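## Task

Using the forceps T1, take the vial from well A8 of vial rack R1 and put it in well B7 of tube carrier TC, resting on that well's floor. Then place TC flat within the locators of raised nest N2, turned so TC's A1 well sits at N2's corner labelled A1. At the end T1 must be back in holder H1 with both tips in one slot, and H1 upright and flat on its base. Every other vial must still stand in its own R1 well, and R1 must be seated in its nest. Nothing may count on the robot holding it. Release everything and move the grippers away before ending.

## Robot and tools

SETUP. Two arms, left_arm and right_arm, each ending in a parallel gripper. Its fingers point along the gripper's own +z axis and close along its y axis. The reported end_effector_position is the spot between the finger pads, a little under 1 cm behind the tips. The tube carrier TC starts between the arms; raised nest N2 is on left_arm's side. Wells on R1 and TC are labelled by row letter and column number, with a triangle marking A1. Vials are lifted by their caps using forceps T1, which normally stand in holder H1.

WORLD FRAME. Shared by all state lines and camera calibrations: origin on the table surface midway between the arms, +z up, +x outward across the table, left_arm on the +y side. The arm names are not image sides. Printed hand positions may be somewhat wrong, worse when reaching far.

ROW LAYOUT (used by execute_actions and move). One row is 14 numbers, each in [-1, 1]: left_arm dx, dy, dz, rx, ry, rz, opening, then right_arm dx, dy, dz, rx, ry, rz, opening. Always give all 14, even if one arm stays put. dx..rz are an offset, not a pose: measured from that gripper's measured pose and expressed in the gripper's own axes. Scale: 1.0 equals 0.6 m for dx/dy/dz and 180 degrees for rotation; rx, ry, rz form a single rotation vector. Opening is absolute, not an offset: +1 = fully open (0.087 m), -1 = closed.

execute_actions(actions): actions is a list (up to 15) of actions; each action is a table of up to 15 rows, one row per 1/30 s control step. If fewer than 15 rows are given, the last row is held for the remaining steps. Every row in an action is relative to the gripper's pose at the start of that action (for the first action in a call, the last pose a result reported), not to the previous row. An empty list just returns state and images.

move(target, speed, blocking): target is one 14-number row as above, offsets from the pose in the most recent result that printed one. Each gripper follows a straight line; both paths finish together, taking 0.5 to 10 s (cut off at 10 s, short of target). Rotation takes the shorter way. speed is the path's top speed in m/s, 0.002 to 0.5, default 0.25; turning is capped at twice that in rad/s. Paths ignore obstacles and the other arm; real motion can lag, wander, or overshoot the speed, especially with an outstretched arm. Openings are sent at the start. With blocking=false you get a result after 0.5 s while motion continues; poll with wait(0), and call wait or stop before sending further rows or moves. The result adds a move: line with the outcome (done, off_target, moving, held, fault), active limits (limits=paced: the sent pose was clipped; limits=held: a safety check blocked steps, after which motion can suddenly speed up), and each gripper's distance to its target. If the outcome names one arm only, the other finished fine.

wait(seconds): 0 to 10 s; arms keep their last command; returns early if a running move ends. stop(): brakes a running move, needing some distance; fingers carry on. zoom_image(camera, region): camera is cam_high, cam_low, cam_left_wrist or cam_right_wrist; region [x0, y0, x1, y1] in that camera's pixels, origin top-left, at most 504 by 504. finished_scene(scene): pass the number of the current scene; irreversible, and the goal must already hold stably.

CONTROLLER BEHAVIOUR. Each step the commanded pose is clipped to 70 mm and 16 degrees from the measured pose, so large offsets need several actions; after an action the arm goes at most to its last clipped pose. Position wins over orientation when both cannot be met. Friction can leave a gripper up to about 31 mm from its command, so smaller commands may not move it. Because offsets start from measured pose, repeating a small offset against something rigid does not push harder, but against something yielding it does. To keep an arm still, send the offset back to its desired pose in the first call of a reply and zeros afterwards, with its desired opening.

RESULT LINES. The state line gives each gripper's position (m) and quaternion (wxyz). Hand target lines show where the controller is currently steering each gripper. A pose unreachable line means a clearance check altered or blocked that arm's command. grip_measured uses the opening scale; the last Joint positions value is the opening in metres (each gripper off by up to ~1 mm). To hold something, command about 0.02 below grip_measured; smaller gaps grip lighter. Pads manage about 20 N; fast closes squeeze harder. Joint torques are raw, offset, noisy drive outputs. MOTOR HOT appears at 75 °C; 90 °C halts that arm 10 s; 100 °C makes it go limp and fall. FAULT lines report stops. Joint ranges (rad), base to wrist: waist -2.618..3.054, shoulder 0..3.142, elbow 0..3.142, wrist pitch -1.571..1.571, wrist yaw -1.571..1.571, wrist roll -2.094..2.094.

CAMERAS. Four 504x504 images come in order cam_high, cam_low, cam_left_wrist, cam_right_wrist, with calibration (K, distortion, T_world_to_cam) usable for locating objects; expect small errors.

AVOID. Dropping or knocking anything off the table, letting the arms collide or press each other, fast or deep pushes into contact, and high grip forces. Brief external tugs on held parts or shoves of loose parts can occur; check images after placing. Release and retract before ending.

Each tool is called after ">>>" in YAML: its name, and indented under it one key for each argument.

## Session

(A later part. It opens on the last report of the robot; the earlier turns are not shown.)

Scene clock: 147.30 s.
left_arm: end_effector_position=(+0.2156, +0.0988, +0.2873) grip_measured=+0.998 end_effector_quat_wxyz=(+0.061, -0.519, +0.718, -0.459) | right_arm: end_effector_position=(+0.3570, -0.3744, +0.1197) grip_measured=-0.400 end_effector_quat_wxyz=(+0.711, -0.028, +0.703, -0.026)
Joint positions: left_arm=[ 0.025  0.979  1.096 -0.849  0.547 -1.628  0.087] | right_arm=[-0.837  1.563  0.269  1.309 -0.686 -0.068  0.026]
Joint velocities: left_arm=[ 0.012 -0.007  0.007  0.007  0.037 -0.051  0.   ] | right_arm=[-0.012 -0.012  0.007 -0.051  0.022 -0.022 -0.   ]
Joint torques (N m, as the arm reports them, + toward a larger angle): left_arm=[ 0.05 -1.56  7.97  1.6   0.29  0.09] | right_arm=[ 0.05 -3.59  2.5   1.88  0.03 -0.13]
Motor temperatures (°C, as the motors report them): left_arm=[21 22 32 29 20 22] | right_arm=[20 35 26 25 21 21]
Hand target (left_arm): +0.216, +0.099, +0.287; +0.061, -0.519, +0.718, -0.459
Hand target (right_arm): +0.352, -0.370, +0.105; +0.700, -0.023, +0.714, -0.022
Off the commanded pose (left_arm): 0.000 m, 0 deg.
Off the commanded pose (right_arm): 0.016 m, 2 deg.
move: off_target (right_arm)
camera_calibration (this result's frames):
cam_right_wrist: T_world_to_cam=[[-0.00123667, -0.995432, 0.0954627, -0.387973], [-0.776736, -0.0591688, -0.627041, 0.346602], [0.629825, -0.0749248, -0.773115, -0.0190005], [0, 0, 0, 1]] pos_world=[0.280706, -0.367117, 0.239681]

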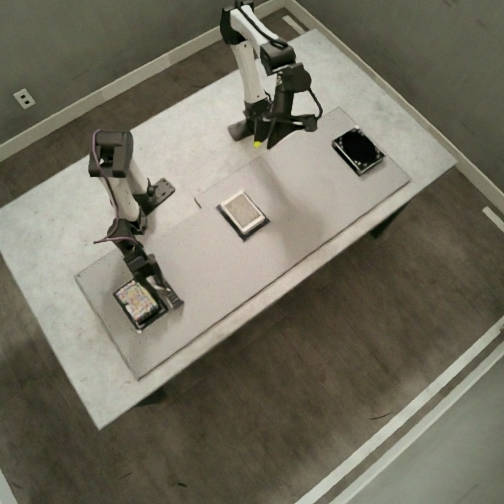

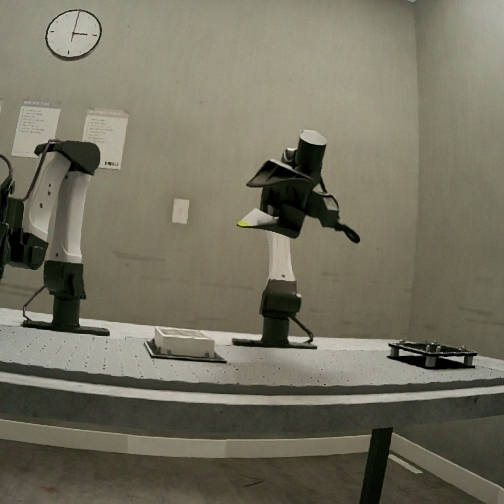

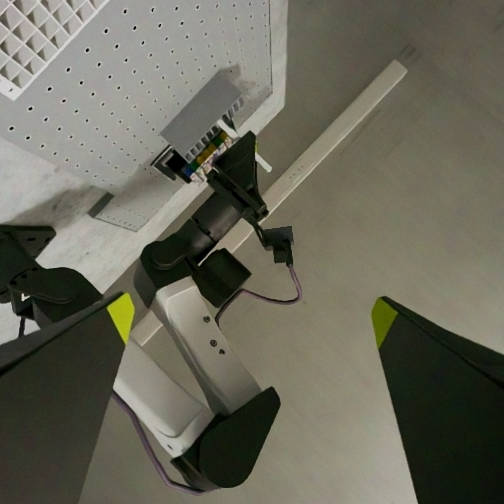

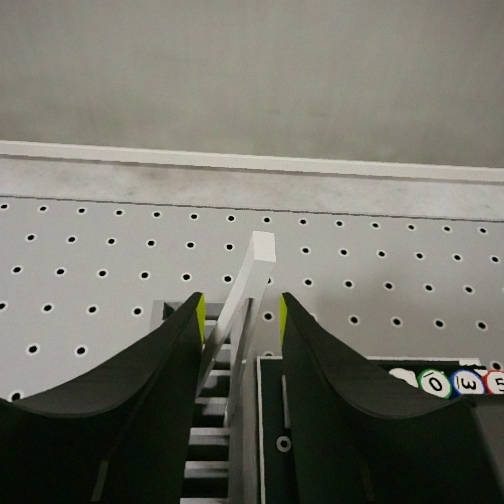

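>>> move:
  target: [0,0,0,0,0,0,1,0.03,0.035,-0.01,0,0,0.03,-0.4]
  speed: 0.02

>>> move:
  target: [0,0,0,0,0,0,1,0,0,0,0,0,0,-0.76]

>>> move:
  target: [0,0,0,0,0,0,1,-0.15,0,0,0,0,0,-0.76]
  speed: 0.03

Scene clock: 150.47 s.
left_arm: end_effector_position=(+0.2156, +0.0988, +0.2873) grip_measured=+0.998 end_effector_quat_wxyz=(+0.061, -0.519, +0.718, -0.459) | right_arm: end_effector_position=(+0.3555, -0.3600, +0.1136) grip_measured=-0.400 end_effector_quat_wxyz=(+0.721, -0.008, +0.693, -0.003)
Joint positions: left_arm=[ 0.025  0.979  1.096 -0.849  0.547 -1.628  0.087] | right_arm=[-0.802  1.632  0.218  1.465 -0.654  0.015  0.026]
Joint velocities: left_arm=[ 0.007 -0.002  0.007 -0.051  0.051  0.037 -0.   ] | right_arm=[ 0.012  0.002 -0.002  0.037 -0.051 -0.007 -0.   ]
Joint torques (N m, as the arm reports them, + toward a larger angle): left_arm=[ 0.16 -1.64  8.01  1.57  0.33  0.12] | right_arm=[ 0.18 -3.75  2.18  1.86  0.04  0.06]
Motor temperatures (°C, as the motors report them): left_arm=[21 22 32 29 20 22] | right_arm=[20 35 26 25 21 21]
Hand target (left_arm): +0.216, +0.099, +0.287; +0.061, -0.519, +0.718, -0.459
Hand target (right_arm): +0.351, -0.354, +0.101; +0.711, +0.005, +0.703, +0.008
Off the commanded pose (left_arm): 0.000 m, 0 deg.
Off the commanded pose (right_arm): 0.015 m, 3 deg.
move: off_target (right_arm)
camera_calibration (this result's frames):
cam_right_wrist: T_world_to_cam=[[0.00128428, -0.999387, 0.0349738, -0.368495], [-0.758004, -0.0237846, -0.651816, 0.351385], [0.652248, -0.0256732, -0.75757, -0.013636], [0, 0, 0, 1]] pos_world=[0.275719, -0.360262, 0.231596]

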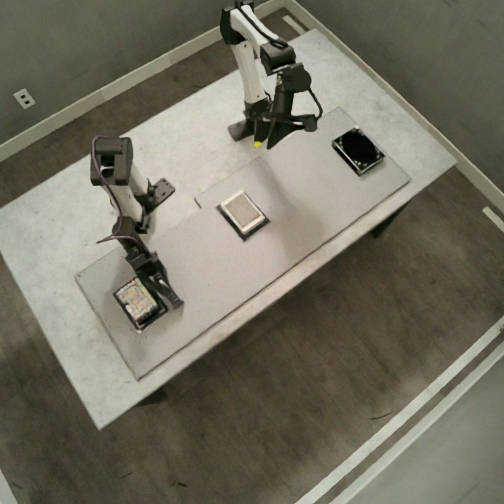

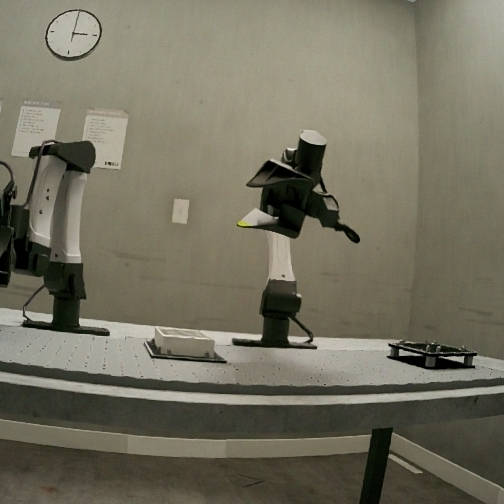

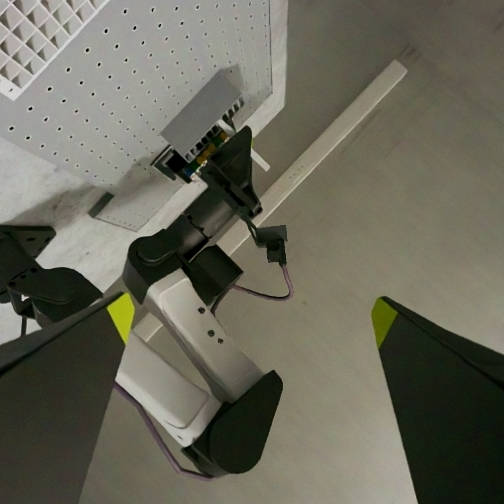

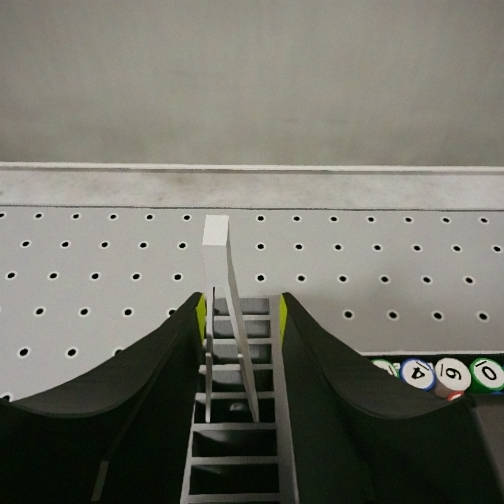

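Scene clock: 150.97 s.
left_arm: end_effector_position=(+0.2156, +0.0988, +0.2873) grip_measured=+0.998 end_effector_quat_wxyz=(+0.061, -0.519, +0.718, -0.459) | right_arm: end_effector_position=(+0.3555, -0.3600, +0.1136) grip_measured=-0.760 end_effector_quat_wxyz=(+0.721, -0.008, +0.693, -0.003)
Joint positions: left_arm=[ 0.025  0.979  1.096 -0.849  0.547 -1.628  0.087] | right_arm=[-0.802  1.632  0.218  1.465 -0.654  0.015  0.011]
Joint velocities: left_arm=[ 0.007 -0.017  0.007  0.007 -0.051 -0.007 -0.001] | right_arm=[-0.002 -0.007 -0.007  0.007 -0.022 -0.037 -0.001]
Joint torques (N m, as the arm reports them, + toward a larger angle): left_arm=[ 0.09 -1.51  8.    1.58  0.34  0.09] | right_arm=[-0.64 -5.93  4.38  1.83 -0.05 -0.08]
Motor temperatures (°C, as the motors report them): left_arm=[21 22 32 29 20 22] | right_arm=[20 35 26 25 21 21]
Hand target (left_arm): +0.216, +0.099, +0.287; +0.061, -0.519, +0.718, -0.459
Hand target (right_arm): +0.355, -0.360, +0.114; +0.721, -0.008, +0.693, -0.003
Off the commanded pose (left_arm): 0.000 m, 0 deg.
Off the commanded pose (right_arm): 0.000 m, 0 deg.
move: done
camera_calibration (this result's frames):
cam_right_wrist: T_world_to_cam=[[0.00128428, -0.999387, 0.0349738, -0.368501], [-0.758004, -0.0237846, -0.651816, 0.351364], [0.652248, -0.0256732, -0.75757, -0.0136752], [0, 0, 0, 1]] pos_world=[0.275728, -0.360269, 0.231553]

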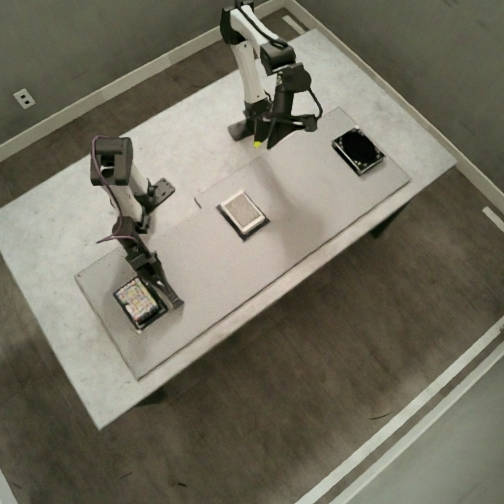

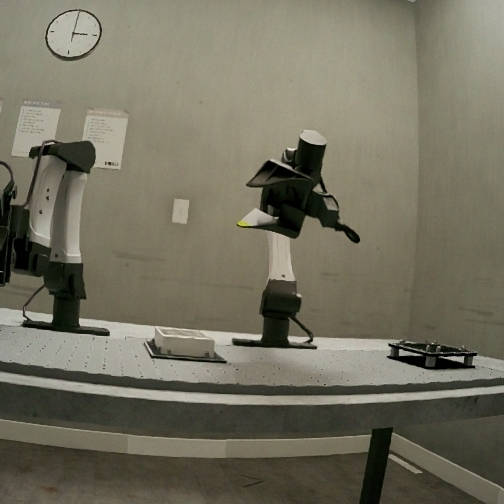

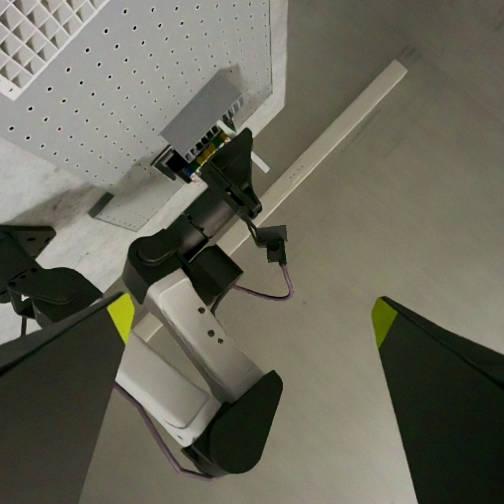

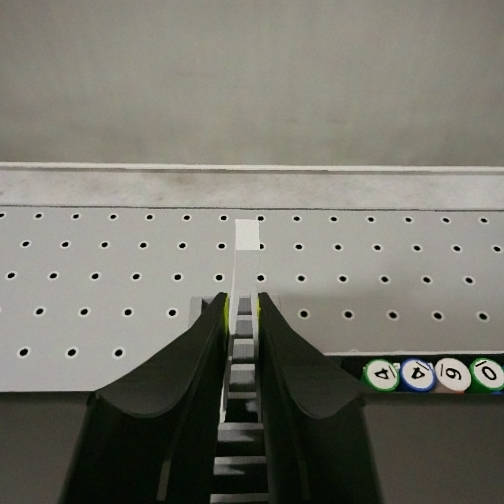

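Scene clock: 154.20 s.
left_arm: end_effector_position=(+0.2156, +0.0988, +0.2873) grip_measured=+0.998 end_effector_quat_wxyz=(+0.061, -0.519, +0.718, -0.459) | right_arm: end_effector_position=(+0.3526, -0.3578, +0.1975) grip_measured=-0.760 end_effector_quat_wxyz=(+0.721, -0.008, +0.693, -0.003)
Joint positions: left_arm=[ 0.025  0.979  1.096 -0.849  0.547 -1.628  0.087] | right_arm=[-0.802  1.148  0.384  0.815 -0.654  0.015  0.011]
Joint velocities: left_arm=[ 0.002 -0.002  0.012  0.007  0.022 -0.022 -0.   ] | right_arm=[ 0.012  0.007  0.002 -0.139  0.081  0.051 -0.   ]
Joint torques (N m, as the arm reports them, + toward a larger angle): left_arm=[ 0.   -1.45  8.06  1.61  0.33  0.1 ] | right_arm=[-1.24 -5.01  9.26  1.67 -0.13 -0.09]
Motor temperatures (°C, as the motors report them): left_arm=[21 22 32 30 20 22] | right_arm=[20 34 26 25 21 21]
Hand target (left_arm): +0.216, +0.099, +0.287; +0.061, -0.519, +0.718, -0.459
Hand target (right_arm): +0.352, -0.359, +0.204; +0.722, -0.008, +0.692, -0.003
Off the commanded pose (left_arm): 0.000 m, 0 deg.
Off the commanded pose (right_arm): 0.006 m, 0 deg.
move: done
camera_calibration (this result's frames):
cam_right_wrist: T_world_to_cam=[[0.0012736, -0.999379, 0.0352041, -0.369279], [-0.757806, -0.0239345, -0.652041, 0.403802], [0.652479, -0.0258474, -0.757366, 0.0516186], [0, 0, 0, 1]] pos_world=[0.272794, -0.358051, 0.31539]

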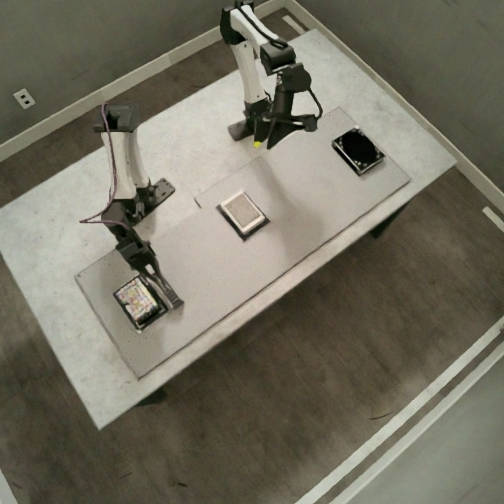

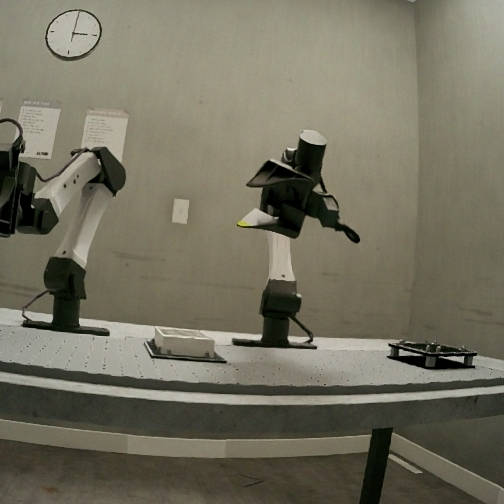

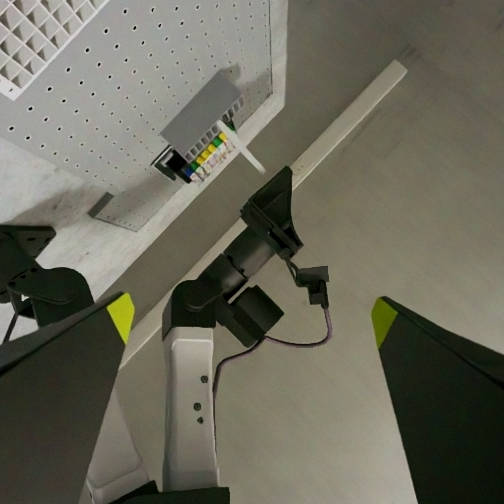

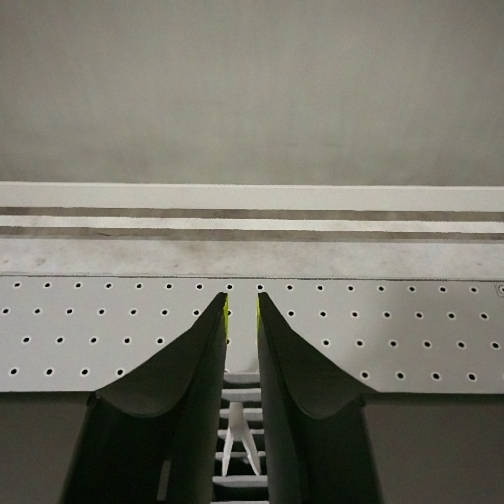

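>>> move:
  target: [0,0,0,0,0,0,1,0.04,-0.204,-0.188,-0.202,0.482,-0.187,-0.55]
  speed: 0.1

Scene clock: 164.47 s.
left_arm: end_effector_position=(+0.2156, +0.0988, +0.2873) grip_measured=+0.998 end_effector_quat_wxyz=(+0.061, -0.519, +0.718, -0.459) | right_arm: end_effector_position=(+0.2409, -0.4800, +0.1706) grip_measured=-0.550 end_effector_quat_wxyz=(+0.017, -0.374, +0.927, -0.003)
Joint positions: left_arm=[ 0.025  0.979  1.096 -0.849  0.547 -1.628  0.087] | right_arm=[-0.866  1.817  1.783 -1.517 -0.028 -1.477  0.02 ]
Joint velocities: left_arm=[-0.007 -0.002  0.012 -0.022 -0.081 -0.066 -0.002] | right_arm=[ 0.002  0.002  0.002 -0.037  0.007  0.037 -0.001]
Joint torques (N m, as the arm reports them, + toward a larger angle): left_arm=[ 0.1  -1.51  8.02  1.59  0.31  0.1 ] | right_arm=[ 0.19 -7.92  8.2   0.29 -0.03 -0.11]
Motor temperatures (°C, as the motors report them): left_arm=[21 22 32 30 20 22] | right_arm=[20 33 27 24 21 21]
Hand target (left_arm): +0.216, +0.099, +0.287; +0.061, -0.519, +0.718, -0.459
Hand target (right_arm): +0.242, -0.481, +0.168; +0.006, -0.382, +0.924, +0.004
Off the commanded pose (left_arm): 0.000 m, 0 deg.
Off the commanded pose (right_arm): 0.002 m, 2 deg.
move: done
camera_calibration (this result's frames):
cam_right_wrist: T_world_to_cam=[[0.706448, -0.707404, 0.022612, -0.517919], [-0.467774, -0.442689, 0.764993, -0.213867], [-0.531149, -0.551005, -0.643642, 0.114668], [0, 0, 0, 1]] pos_world=[0.326747, -0.397872, 0.249123]

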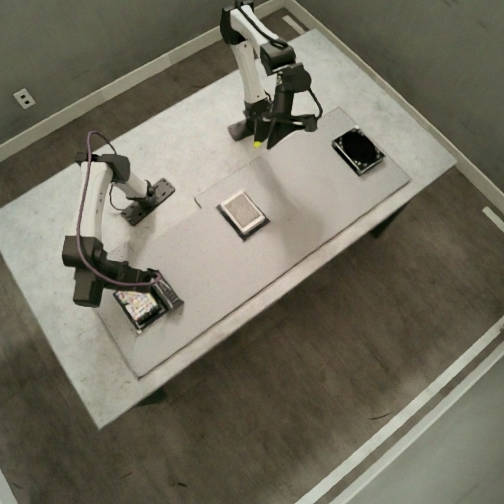

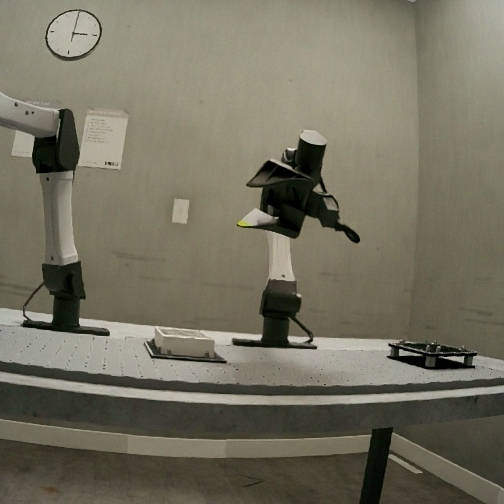

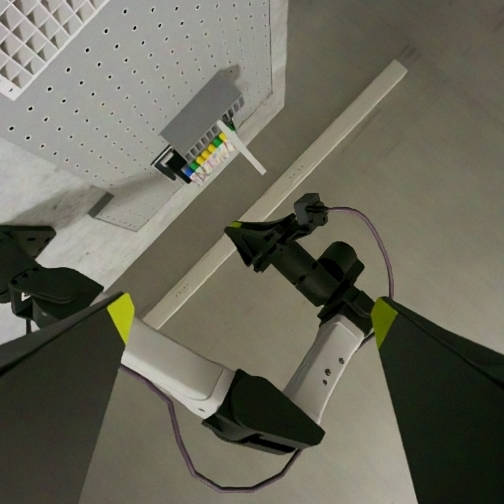

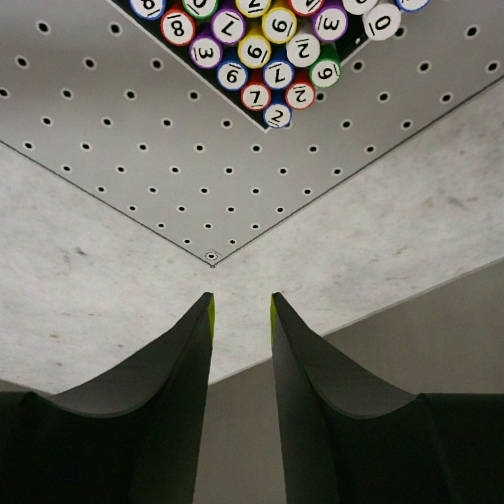

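>>> move:
  target: [0,0,0,0,0,0,1,-0.013,-0.03,0.11,0,0.01,0,-0.55]
  speed: 0.03

Scene clock: 167.47 s.
left_arm: end_effector_position=(+0.2156, +0.0988, +0.2873) grip_measured=+0.998 end_effector_quat_wxyz=(+0.061, -0.519, +0.718, -0.459) | right_arm: end_effector_position=(+0.2619, -0.4898, +0.1195) grip_measured=-0.550 end_effector_quat_wxyz=(+0.016, -0.375, +0.927, -0.021)
Joint positions: left_arm=[ 0.025  0.979  1.096 -0.849  0.547 -1.628  0.087] | right_arm=[-0.838  1.854  1.623 -1.289 -0.008 -1.452  0.02 ]
Joint velocities: left_arm=[ 0.007 -0.012 -0.017 -0.066 -0.022 -0.007 -0.001] | right_arm=[-0.002  0.017  0.007  0.007  0.007  0.022 -0.   ]
Joint torques (N m, as the arm reports them, + toward a larger angle): left_arm=[ 0.11 -1.44  8.02  1.6   0.3   0.09] | right_arm=[ 0.18 -8.73  4.54  0.66 -0.05  0.02]
Motor temperatures (°C, as the motors report them): left_arm=[21 22 32 30 20 22] | right_arm=[20 33 27 24 21 21]
Hand target (left_arm): +0.216, +0.099, +0.287; +0.061, -0.519, +0.718, -0.459
Hand target (right_arm): +0.260, -0.487, +0.105; +0.003, -0.374, +0.927, -0.008
Off the commanded pose (left_arm): 0.000 m, 0 deg.
Off the commanded pose (right_arm): 0.015 m, 2 deg.
move: off_target (right_arm)
camera_calibration (this result's frames):
cam_right_wrist: T_world_to_cam=[[0.707142, -0.70496, 0.0546047, -0.541331], [-0.47552, -0.416994, 0.774595, -0.155879], [-0.523288, -0.573715, -0.630096, 0.0727769], [0, 0, 0, 1]] pos_world=[0.346758, -0.404864, 0.196159]

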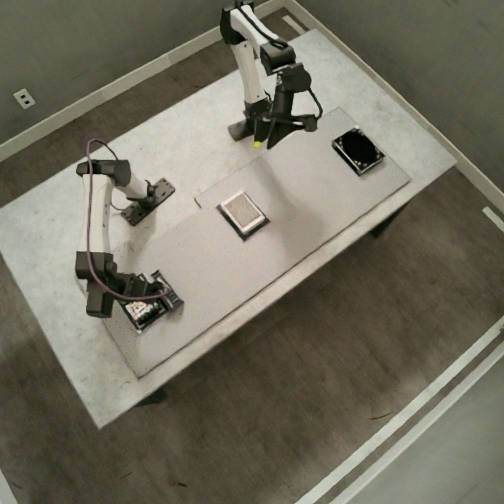

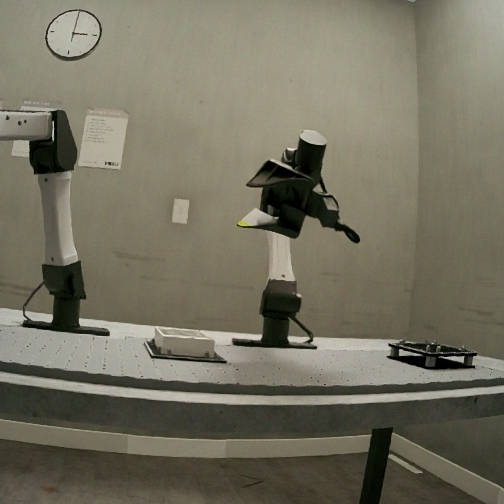

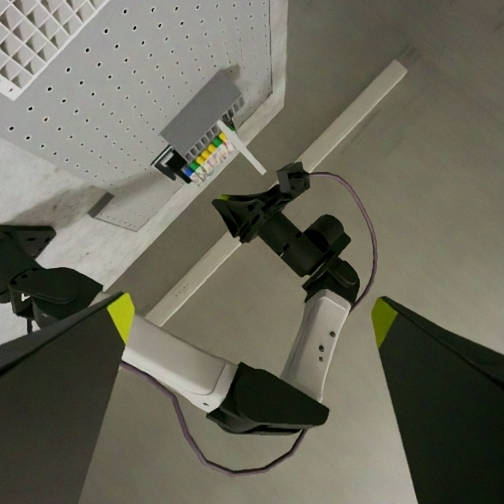

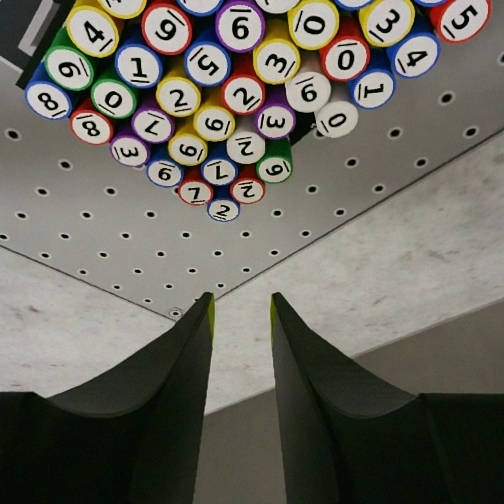

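>>> move:
  target: [0,0,0,0,0,0,1,0.008,0.016,0.07,-0.012,0.01,0,-0.55]
  speed: 0.02

>>> zoom_image:
  camera: "cam_left_wrist"
  region: [140, 100, 300, 260]

Scene clock: 170.33 s.
left_arm: end_effector_position=(+0.2156, +0.0988, +0.2873) grip_measured=+0.998 end_effector_quat_wxyz=(+0.061, -0.519, +0.718, -0.459) | right_arm: end_effector_position=(+0.2568, -0.4891, +0.0903) grip_measured=-0.550 end_effector_quat_wxyz=(+0.006, -0.374, +0.927, -0.019)
Joint positions: left_arm=[ 0.025  0.979  1.096 -0.849  0.547 -1.628  0.087] | right_arm=[-0.838  1.854  1.504 -1.182  0.007 -1.451  0.02 ]
Joint velocities: left_arm=[ 0.002  0.002  0.007  0.081  0.007 -0.022  0.   ] | right_arm=[-0.002 -0.002 -0.007  0.022  0.022  0.066  0.   ]
Joint torques (N m, as the arm reports them, + toward a larger angle): left_arm=[ 0.11 -1.52  7.95  1.61  0.29  0.08] | right_arm=[-0.31 -8.95  4.45  0.59 -0.04  0.01]
Motor temperatures (°C, as the motors report them): left_arm=[21 22 33 30 20 22] | right_arm=[20 33 27 24 21 21]
Hand target (left_arm): +0.216, +0.099, +0.287; +0.061, -0.519, +0.718, -0.459
Hand target (right_arm): +0.253, -0.487, +0.077; -0.006, -0.374, +0.927, -0.009
Off the commanded pose (left_arm): 0.000 m, 0 deg.
Off the commanded pose (right_arm): 0.014 m, 2 deg.
move: off_target (right_arm)
camera_calibration (this result's frames):
cam_right_wrist: T_world_to_cam=[[0.707303, -0.705492, 0.0447584, -0.535054], [-0.461547, -0.412918, 0.785158, -0.137928], [-0.535441, -0.576003, -0.617676, 0.0529806], [0, 0, 0, 1]] pos_world=[0.343153, -0.403912, 0.164968]

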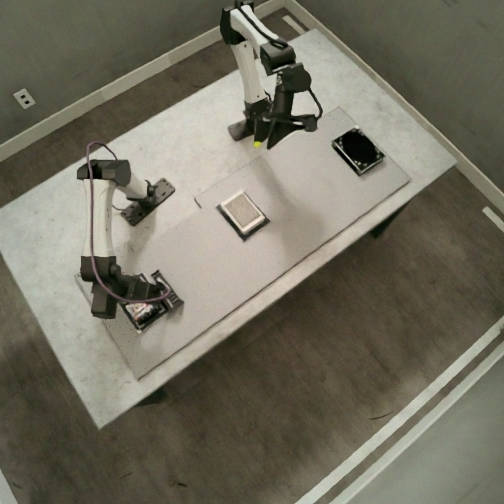

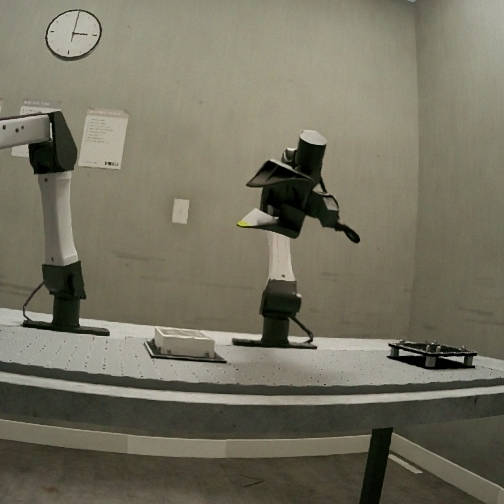

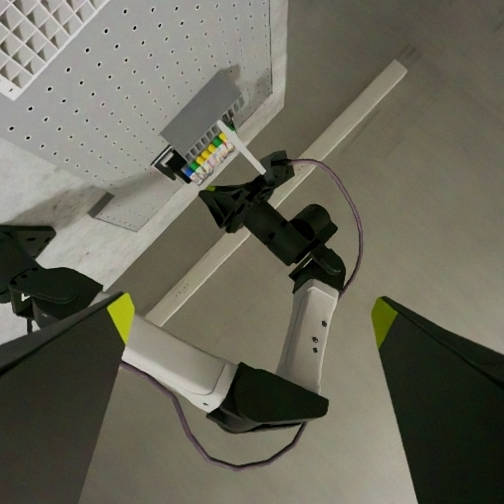

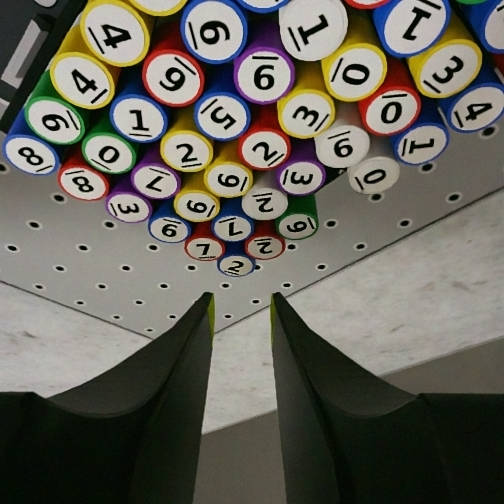

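Region (140, 100, 300, 260) of cam_left_wrist's 504x504 image, scaled by 3.150, with more detail than that image has.

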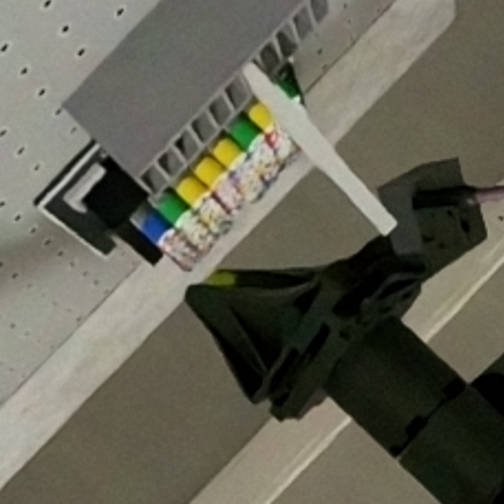

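>>> move:
  target: [0,0,0,0,0,0,1,0,0.008,0.055,-0.01,0,0,-0.55]
  speed: 0.015

>>> zoom_image:
  camera: "cam_left_wrist"
  region: [140, 100, 300, 260]

Scene clock: 173.17 s.
left_arm: end_effector_position=(+0.2156, +0.0988, +0.2873) grip_measured=+0.998 end_effector_quat_wxyz=(+0.061, -0.519, +0.718, -0.459) | right_arm: end_effector_position=(+0.2579, -0.4900, +0.0760) grip_measured=-0.550 end_effector_quat_wxyz=(+0.010, -0.374, +0.927, -0.025)
Joint positions: left_arm=[ 0.025  0.979  1.096 -0.849  0.547 -1.628  0.087] | right_arm=[-0.838  1.854  1.446 -1.11   0.008 -1.451  0.02 ]
Joint velocities: left_arm=[ 0.002  0.007  0.007  0.066 -0.081  0.007  0.001] | right_arm=[-0.007 -0.002 -0.002  0.037 -0.007  0.051 -0.   ]
Joint torques (N m, as the arm reports them, + toward a larger angle): left_arm=[ 0.05 -1.5   7.96  1.58  0.35  0.11] | right_arm=[-0.87 -7.64  4.57  0.64 -0.15 -0.06]
Motor temperatures (°C, as the motors report them): left_arm=[21 22 33 30 20 22] | right_arm=[20 33 27 23 21 21]
Hand target (left_arm): +0.216, +0.099, +0.287; +0.061, -0.519, +0.718, -0.459
Hand target (right_arm): +0.254, -0.486, +0.058; +0.001, -0.374, +0.927, -0.004
Off the commanded pose (left_arm): 0.000 m, 0 deg.
Off the commanded pose (right_arm): 0.019 m, 3 deg.
move: off_target (right_arm)
camera_calibration (this result's frames):
cam_right_wrist: T_world_to_cam=[[0.706753, -0.705042, 0.0584419, -0.536492], [-0.46972, -0.405874, 0.783983, -0.120895], [-0.529021, -0.581534, -0.618025, 0.0397807], [0, 0, 0, 1]] pos_world=[0.343426, -0.404184, 0.150719]

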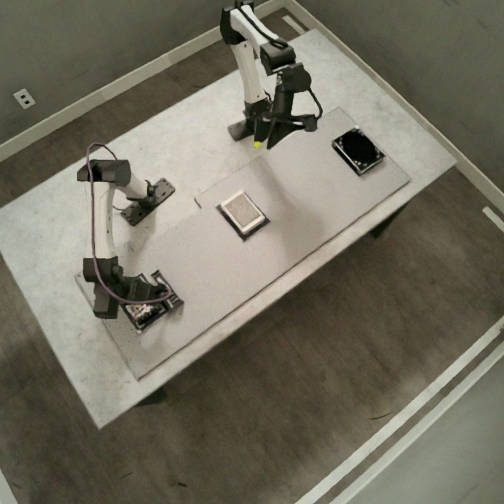

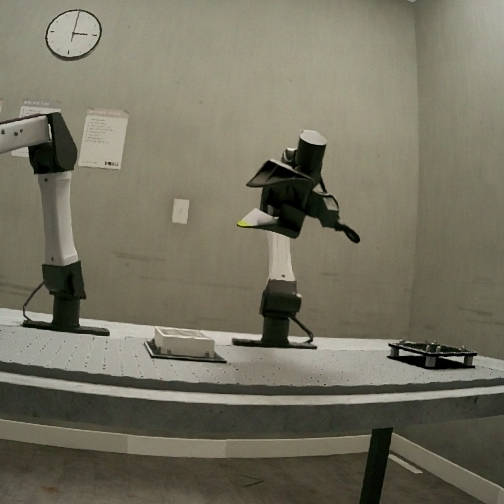

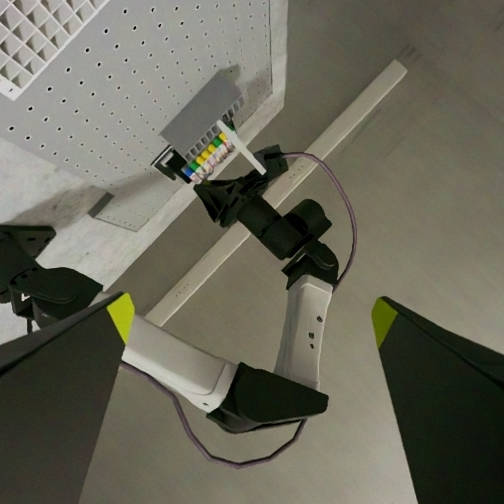

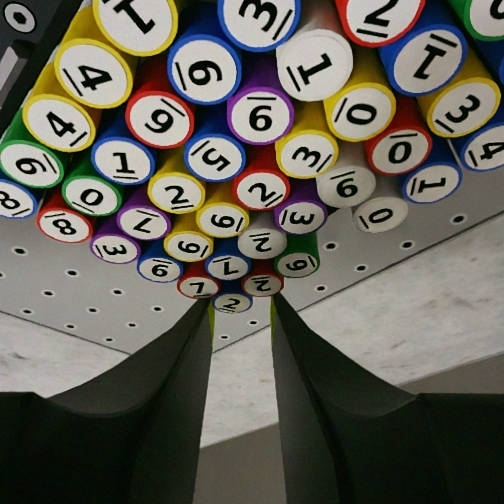

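Region (140, 100, 300, 260) of cam_left_wrist's 504x504 image, scaled by 3.150, with more detail than that image has.

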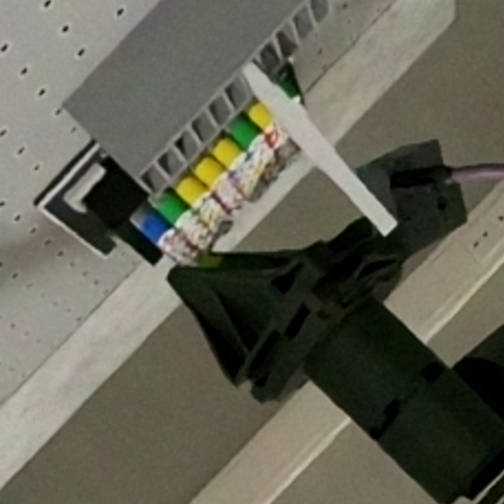

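>>> move:
  target: [0,0,0,0,0,0,1,0.004,0.012,0.04,-0.01,0,0,-0.55]
  speed: 0.01

>>> zoom_image:
  camera: "cam_right_wrist"
  region: [150, 240, 330, 400]

Scene clock: 176.23 s.
left_arm: end_effector_position=(+0.2156, +0.0988, +0.2873) grip_measured=+0.998 end_effector_quat_wxyz=(+0.061, -0.519, +0.718, -0.459) | right_arm: end_effector_position=(+0.2570, -0.4927, +0.0704) grip_measured=-0.550 end_effector_quat_wxyz=(+0.007, -0.373, +0.927, -0.032)
Joint positions: left_arm=[ 0.025  0.979  1.096 -0.849  0.547 -1.628  0.087] | right_arm=[-0.841  1.854  1.422 -1.077  0.018 -1.451  0.02 ]
Joint velocities: left_arm=[-0.017 -0.012  0.002 -0.066 -0.007 -0.037 -0.001] | right_arm=[-0.002 -0.007 -0.007 -0.022 -0.022  0.022  0.   ]
Joint torques (N m, as the arm reports them, + toward a larger angle): left_arm=[ 0.01 -1.51  7.85  1.58  0.32  0.11] | right_arm=[-0.97 -8.54  3.36  0.68 -0.25 -0.1 ]
Motor temperatures (°C, as the motors report them): left_arm=[21 22 33 30 20 22] | right_arm=[20 33 27 23 21 21]
Hand target (left_arm): +0.216, +0.099, +0.287; +0.061, -0.519, +0.718, -0.459
Hand target (right_arm): +0.251, -0.487, +0.052; +0.004, -0.374, +0.927, -0.011
Off the commanded pose (left_arm): 0.000 m, 0 deg.
Off the commanded pose (right_arm): 0.020 m, 2 deg.
move: off_target (right_arm)
camera_calibration (this result's frames):
cam_right_wrist: T_world_to_cam=[[0.704699, -0.706222, 0.0681859, -0.53812], [-0.471105, -0.393887, 0.789248, -0.112161], [-0.530527, -0.588305, -0.610277, 0.0308641], [0, 0, 0, 1]] pos_world=[0.342747, -0.406054, 0.144051]

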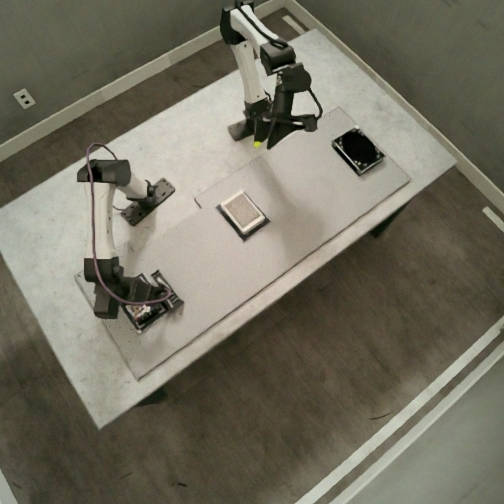

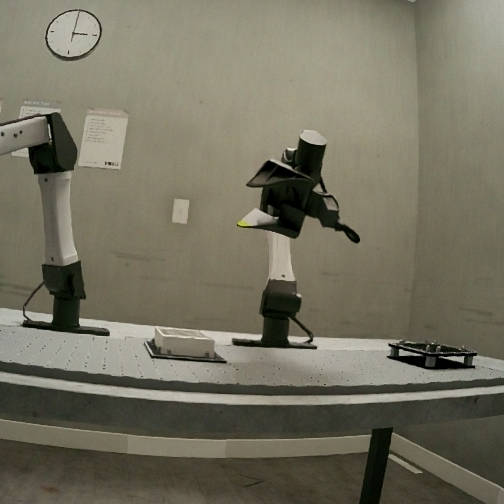

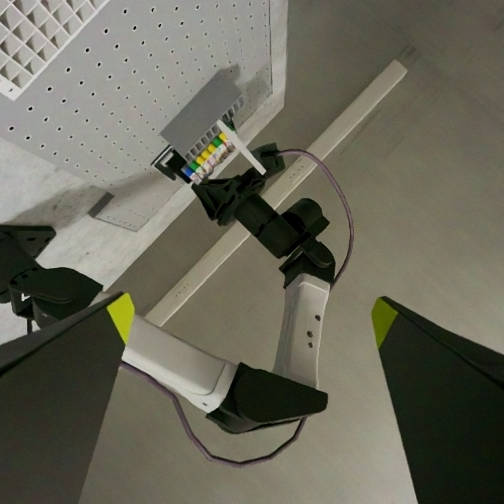

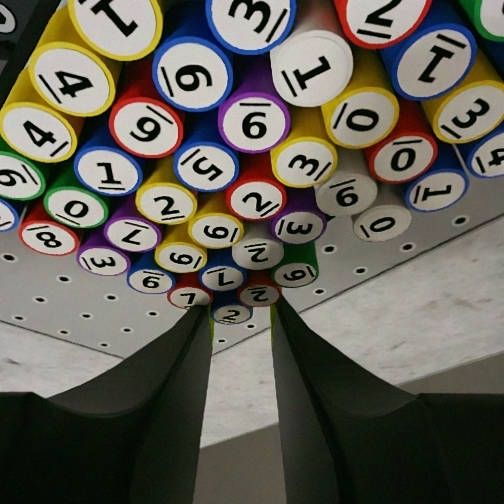

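Region (150, 240, 330, 400) of cam_right_wrist's 504x504 image, scaled by 2.800, with more detail than that image has.

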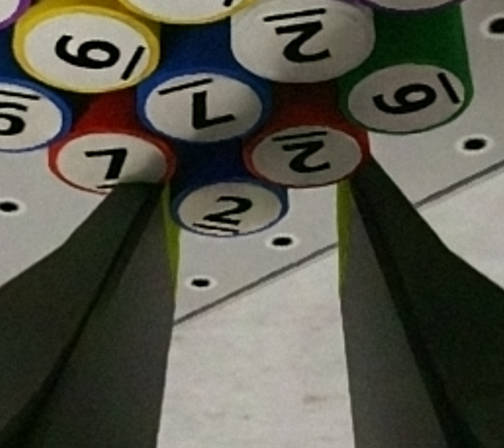

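Try closing.

>>> move:
  target: [0,0,0,0,0,0,1,0,0,0,0,0,0,-0.8]

>>> move:
  target: [0,0,0,0,0,0,1,0,0,-0.12,0,0,0,-0.8]
  speed: 0.02

Scene clock: 177.37 s.
left_arm: end_effector_position=(+0.2156, +0.0988, +0.2873) grip_measured=+0.998 end_effector_quat_wxyz=(+0.061, -0.519, +0.718, -0.459) | right_arm: end_effector_position=(+0.2545, -0.4911, +0.0704) grip_measured=-0.740 end_effector_quat_wxyz=(+0.004, -0.373, +0.928, -0.027)
Joint positions: left_arm=[ 0.025  0.979  1.096 -0.849  0.547 -1.628  0.087] | right_arm=[-0.841  1.854  1.422 -1.088  0.02  -1.45   0.011]
Joint velocities: left_arm=[-0.012 -0.007 -0.017  0.022  0.007  0.007 -0.   ] | right_arm=[ 0.007 -0.002 -0.007 -0.066 -0.007 -0.007 -0.001]
Joint torques (N m, as the arm reports them, + toward a larger angle): left_arm=[ 0.05 -1.54  8.04  1.58  0.36  0.09] | right_arm=[ -0.51 -10.57   6.66   0.6   -0.13  -0.04]
Motor temperatures (°C, as the motors report them): left_arm=[21 22 33 30 20 22] | right_arm=[20 33 27 23 21 21]
Hand target (left_arm): +0.216, +0.099, +0.287; +0.061, -0.519, +0.718, -0.459
Hand target (right_arm): +0.257, -0.493, +0.070; +0.007, -0.373, +0.927, -0.032
Off the commanded pose (left_arm): 0.000 m, 0 deg.
Off the commanded pose (right_arm): 0.003 m, 1 deg.
move: done
camera_calibration (this result's frames):
cam_right_wrist: T_world_to_cam=[[0.704442, -0.707467, 0.0570298, -0.535036], [-0.463691, -0.397895, 0.791625, -0.116697], [-0.537357, -0.584098, -0.60834, 0.0341495], [0, 0, 0, 1]] pos_world=[0.341141, -0.405007, 0.143668]

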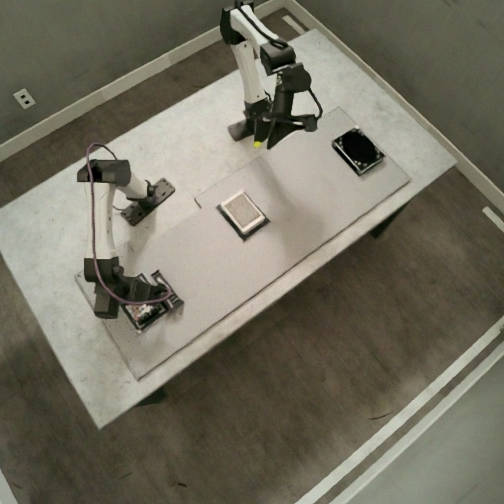

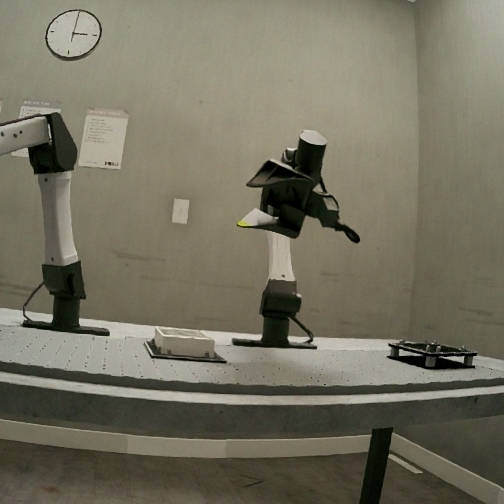

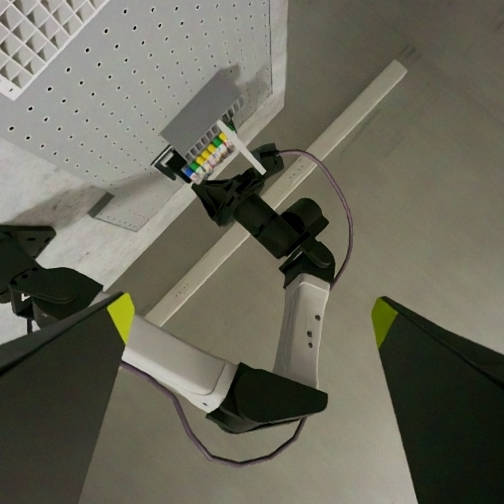

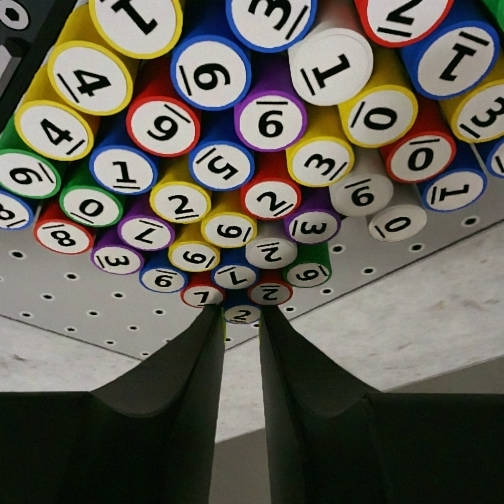

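Scene clock: 181.23 s.
left_arm: end_effector_position=(+0.2156, +0.0988, +0.2873) grip_measured=+0.998 end_effector_quat_wxyz=(+0.061, -0.519, +0.718, -0.459) | right_arm: end_effector_position=(+0.2523, -0.4893, +0.1321) grip_measured=-0.740 end_effector_quat_wxyz=(-0.000, -0.373, +0.928, -0.021)
Joint positions: left_arm=[ 0.025  0.979  1.096 -0.849  0.547 -1.628  0.087] | right_arm=[-0.841  1.84   1.651 -1.345  0.02  -1.45   0.011]
Joint velocities: left_arm=[-0.012  0.007  0.002 -0.037 -0.037  0.022  0.001] | right_arm=[-0.007 -0.017 -0.002 -0.051 -0.066 -0.007  0.   ]
Joint torques (N m, as the arm reports them, + toward a larger angle): left_arm=[ 0.18 -1.55  7.98  1.59  0.32  0.08] | right_arm=[  0.04 -11.49   8.49   0.34  -0.11  -0.01]
Motor temperatures (°C, as the motors report them): left_arm=[21 22 33 30 20 22] | right_arm=[20 34 27 23 21 21]
Hand target (left_arm): +0.216, +0.099, +0.287; +0.061, -0.519, +0.718, -0.459
Hand target (right_arm): +0.253, -0.487, +0.142; +0.004, -0.373, +0.928, -0.027
Off the commanded pose (left_arm): 0.000 m, 0 deg.
Off the commanded pose (right_arm): 0.010 m, 1 deg.
move: done
camera_calibration (this result's frames):
cam_right_wrist: T_world_to_cam=[[0.705013, -0.707935, 0.0422476, -0.534193], [-0.454567, -0.40536, 0.793128, -0.171975], [-0.544357, -0.57837, -0.607588, 0.0760108], [0, 0, 0, 1]] pos_world=[0.339816, -0.403923, 0.20515]

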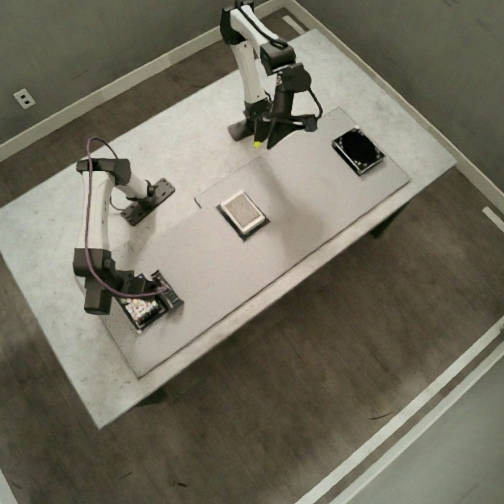

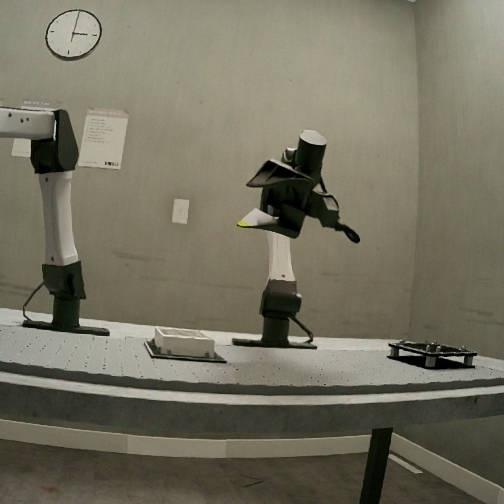

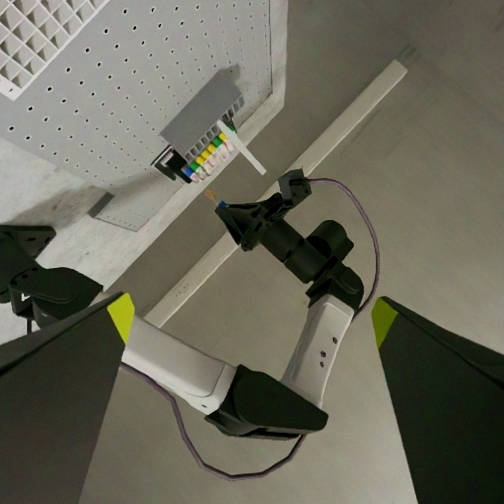

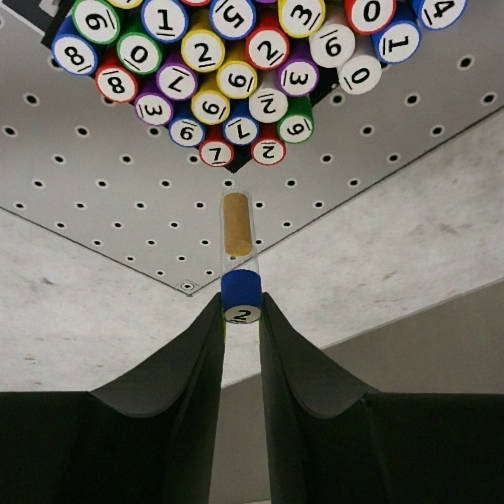

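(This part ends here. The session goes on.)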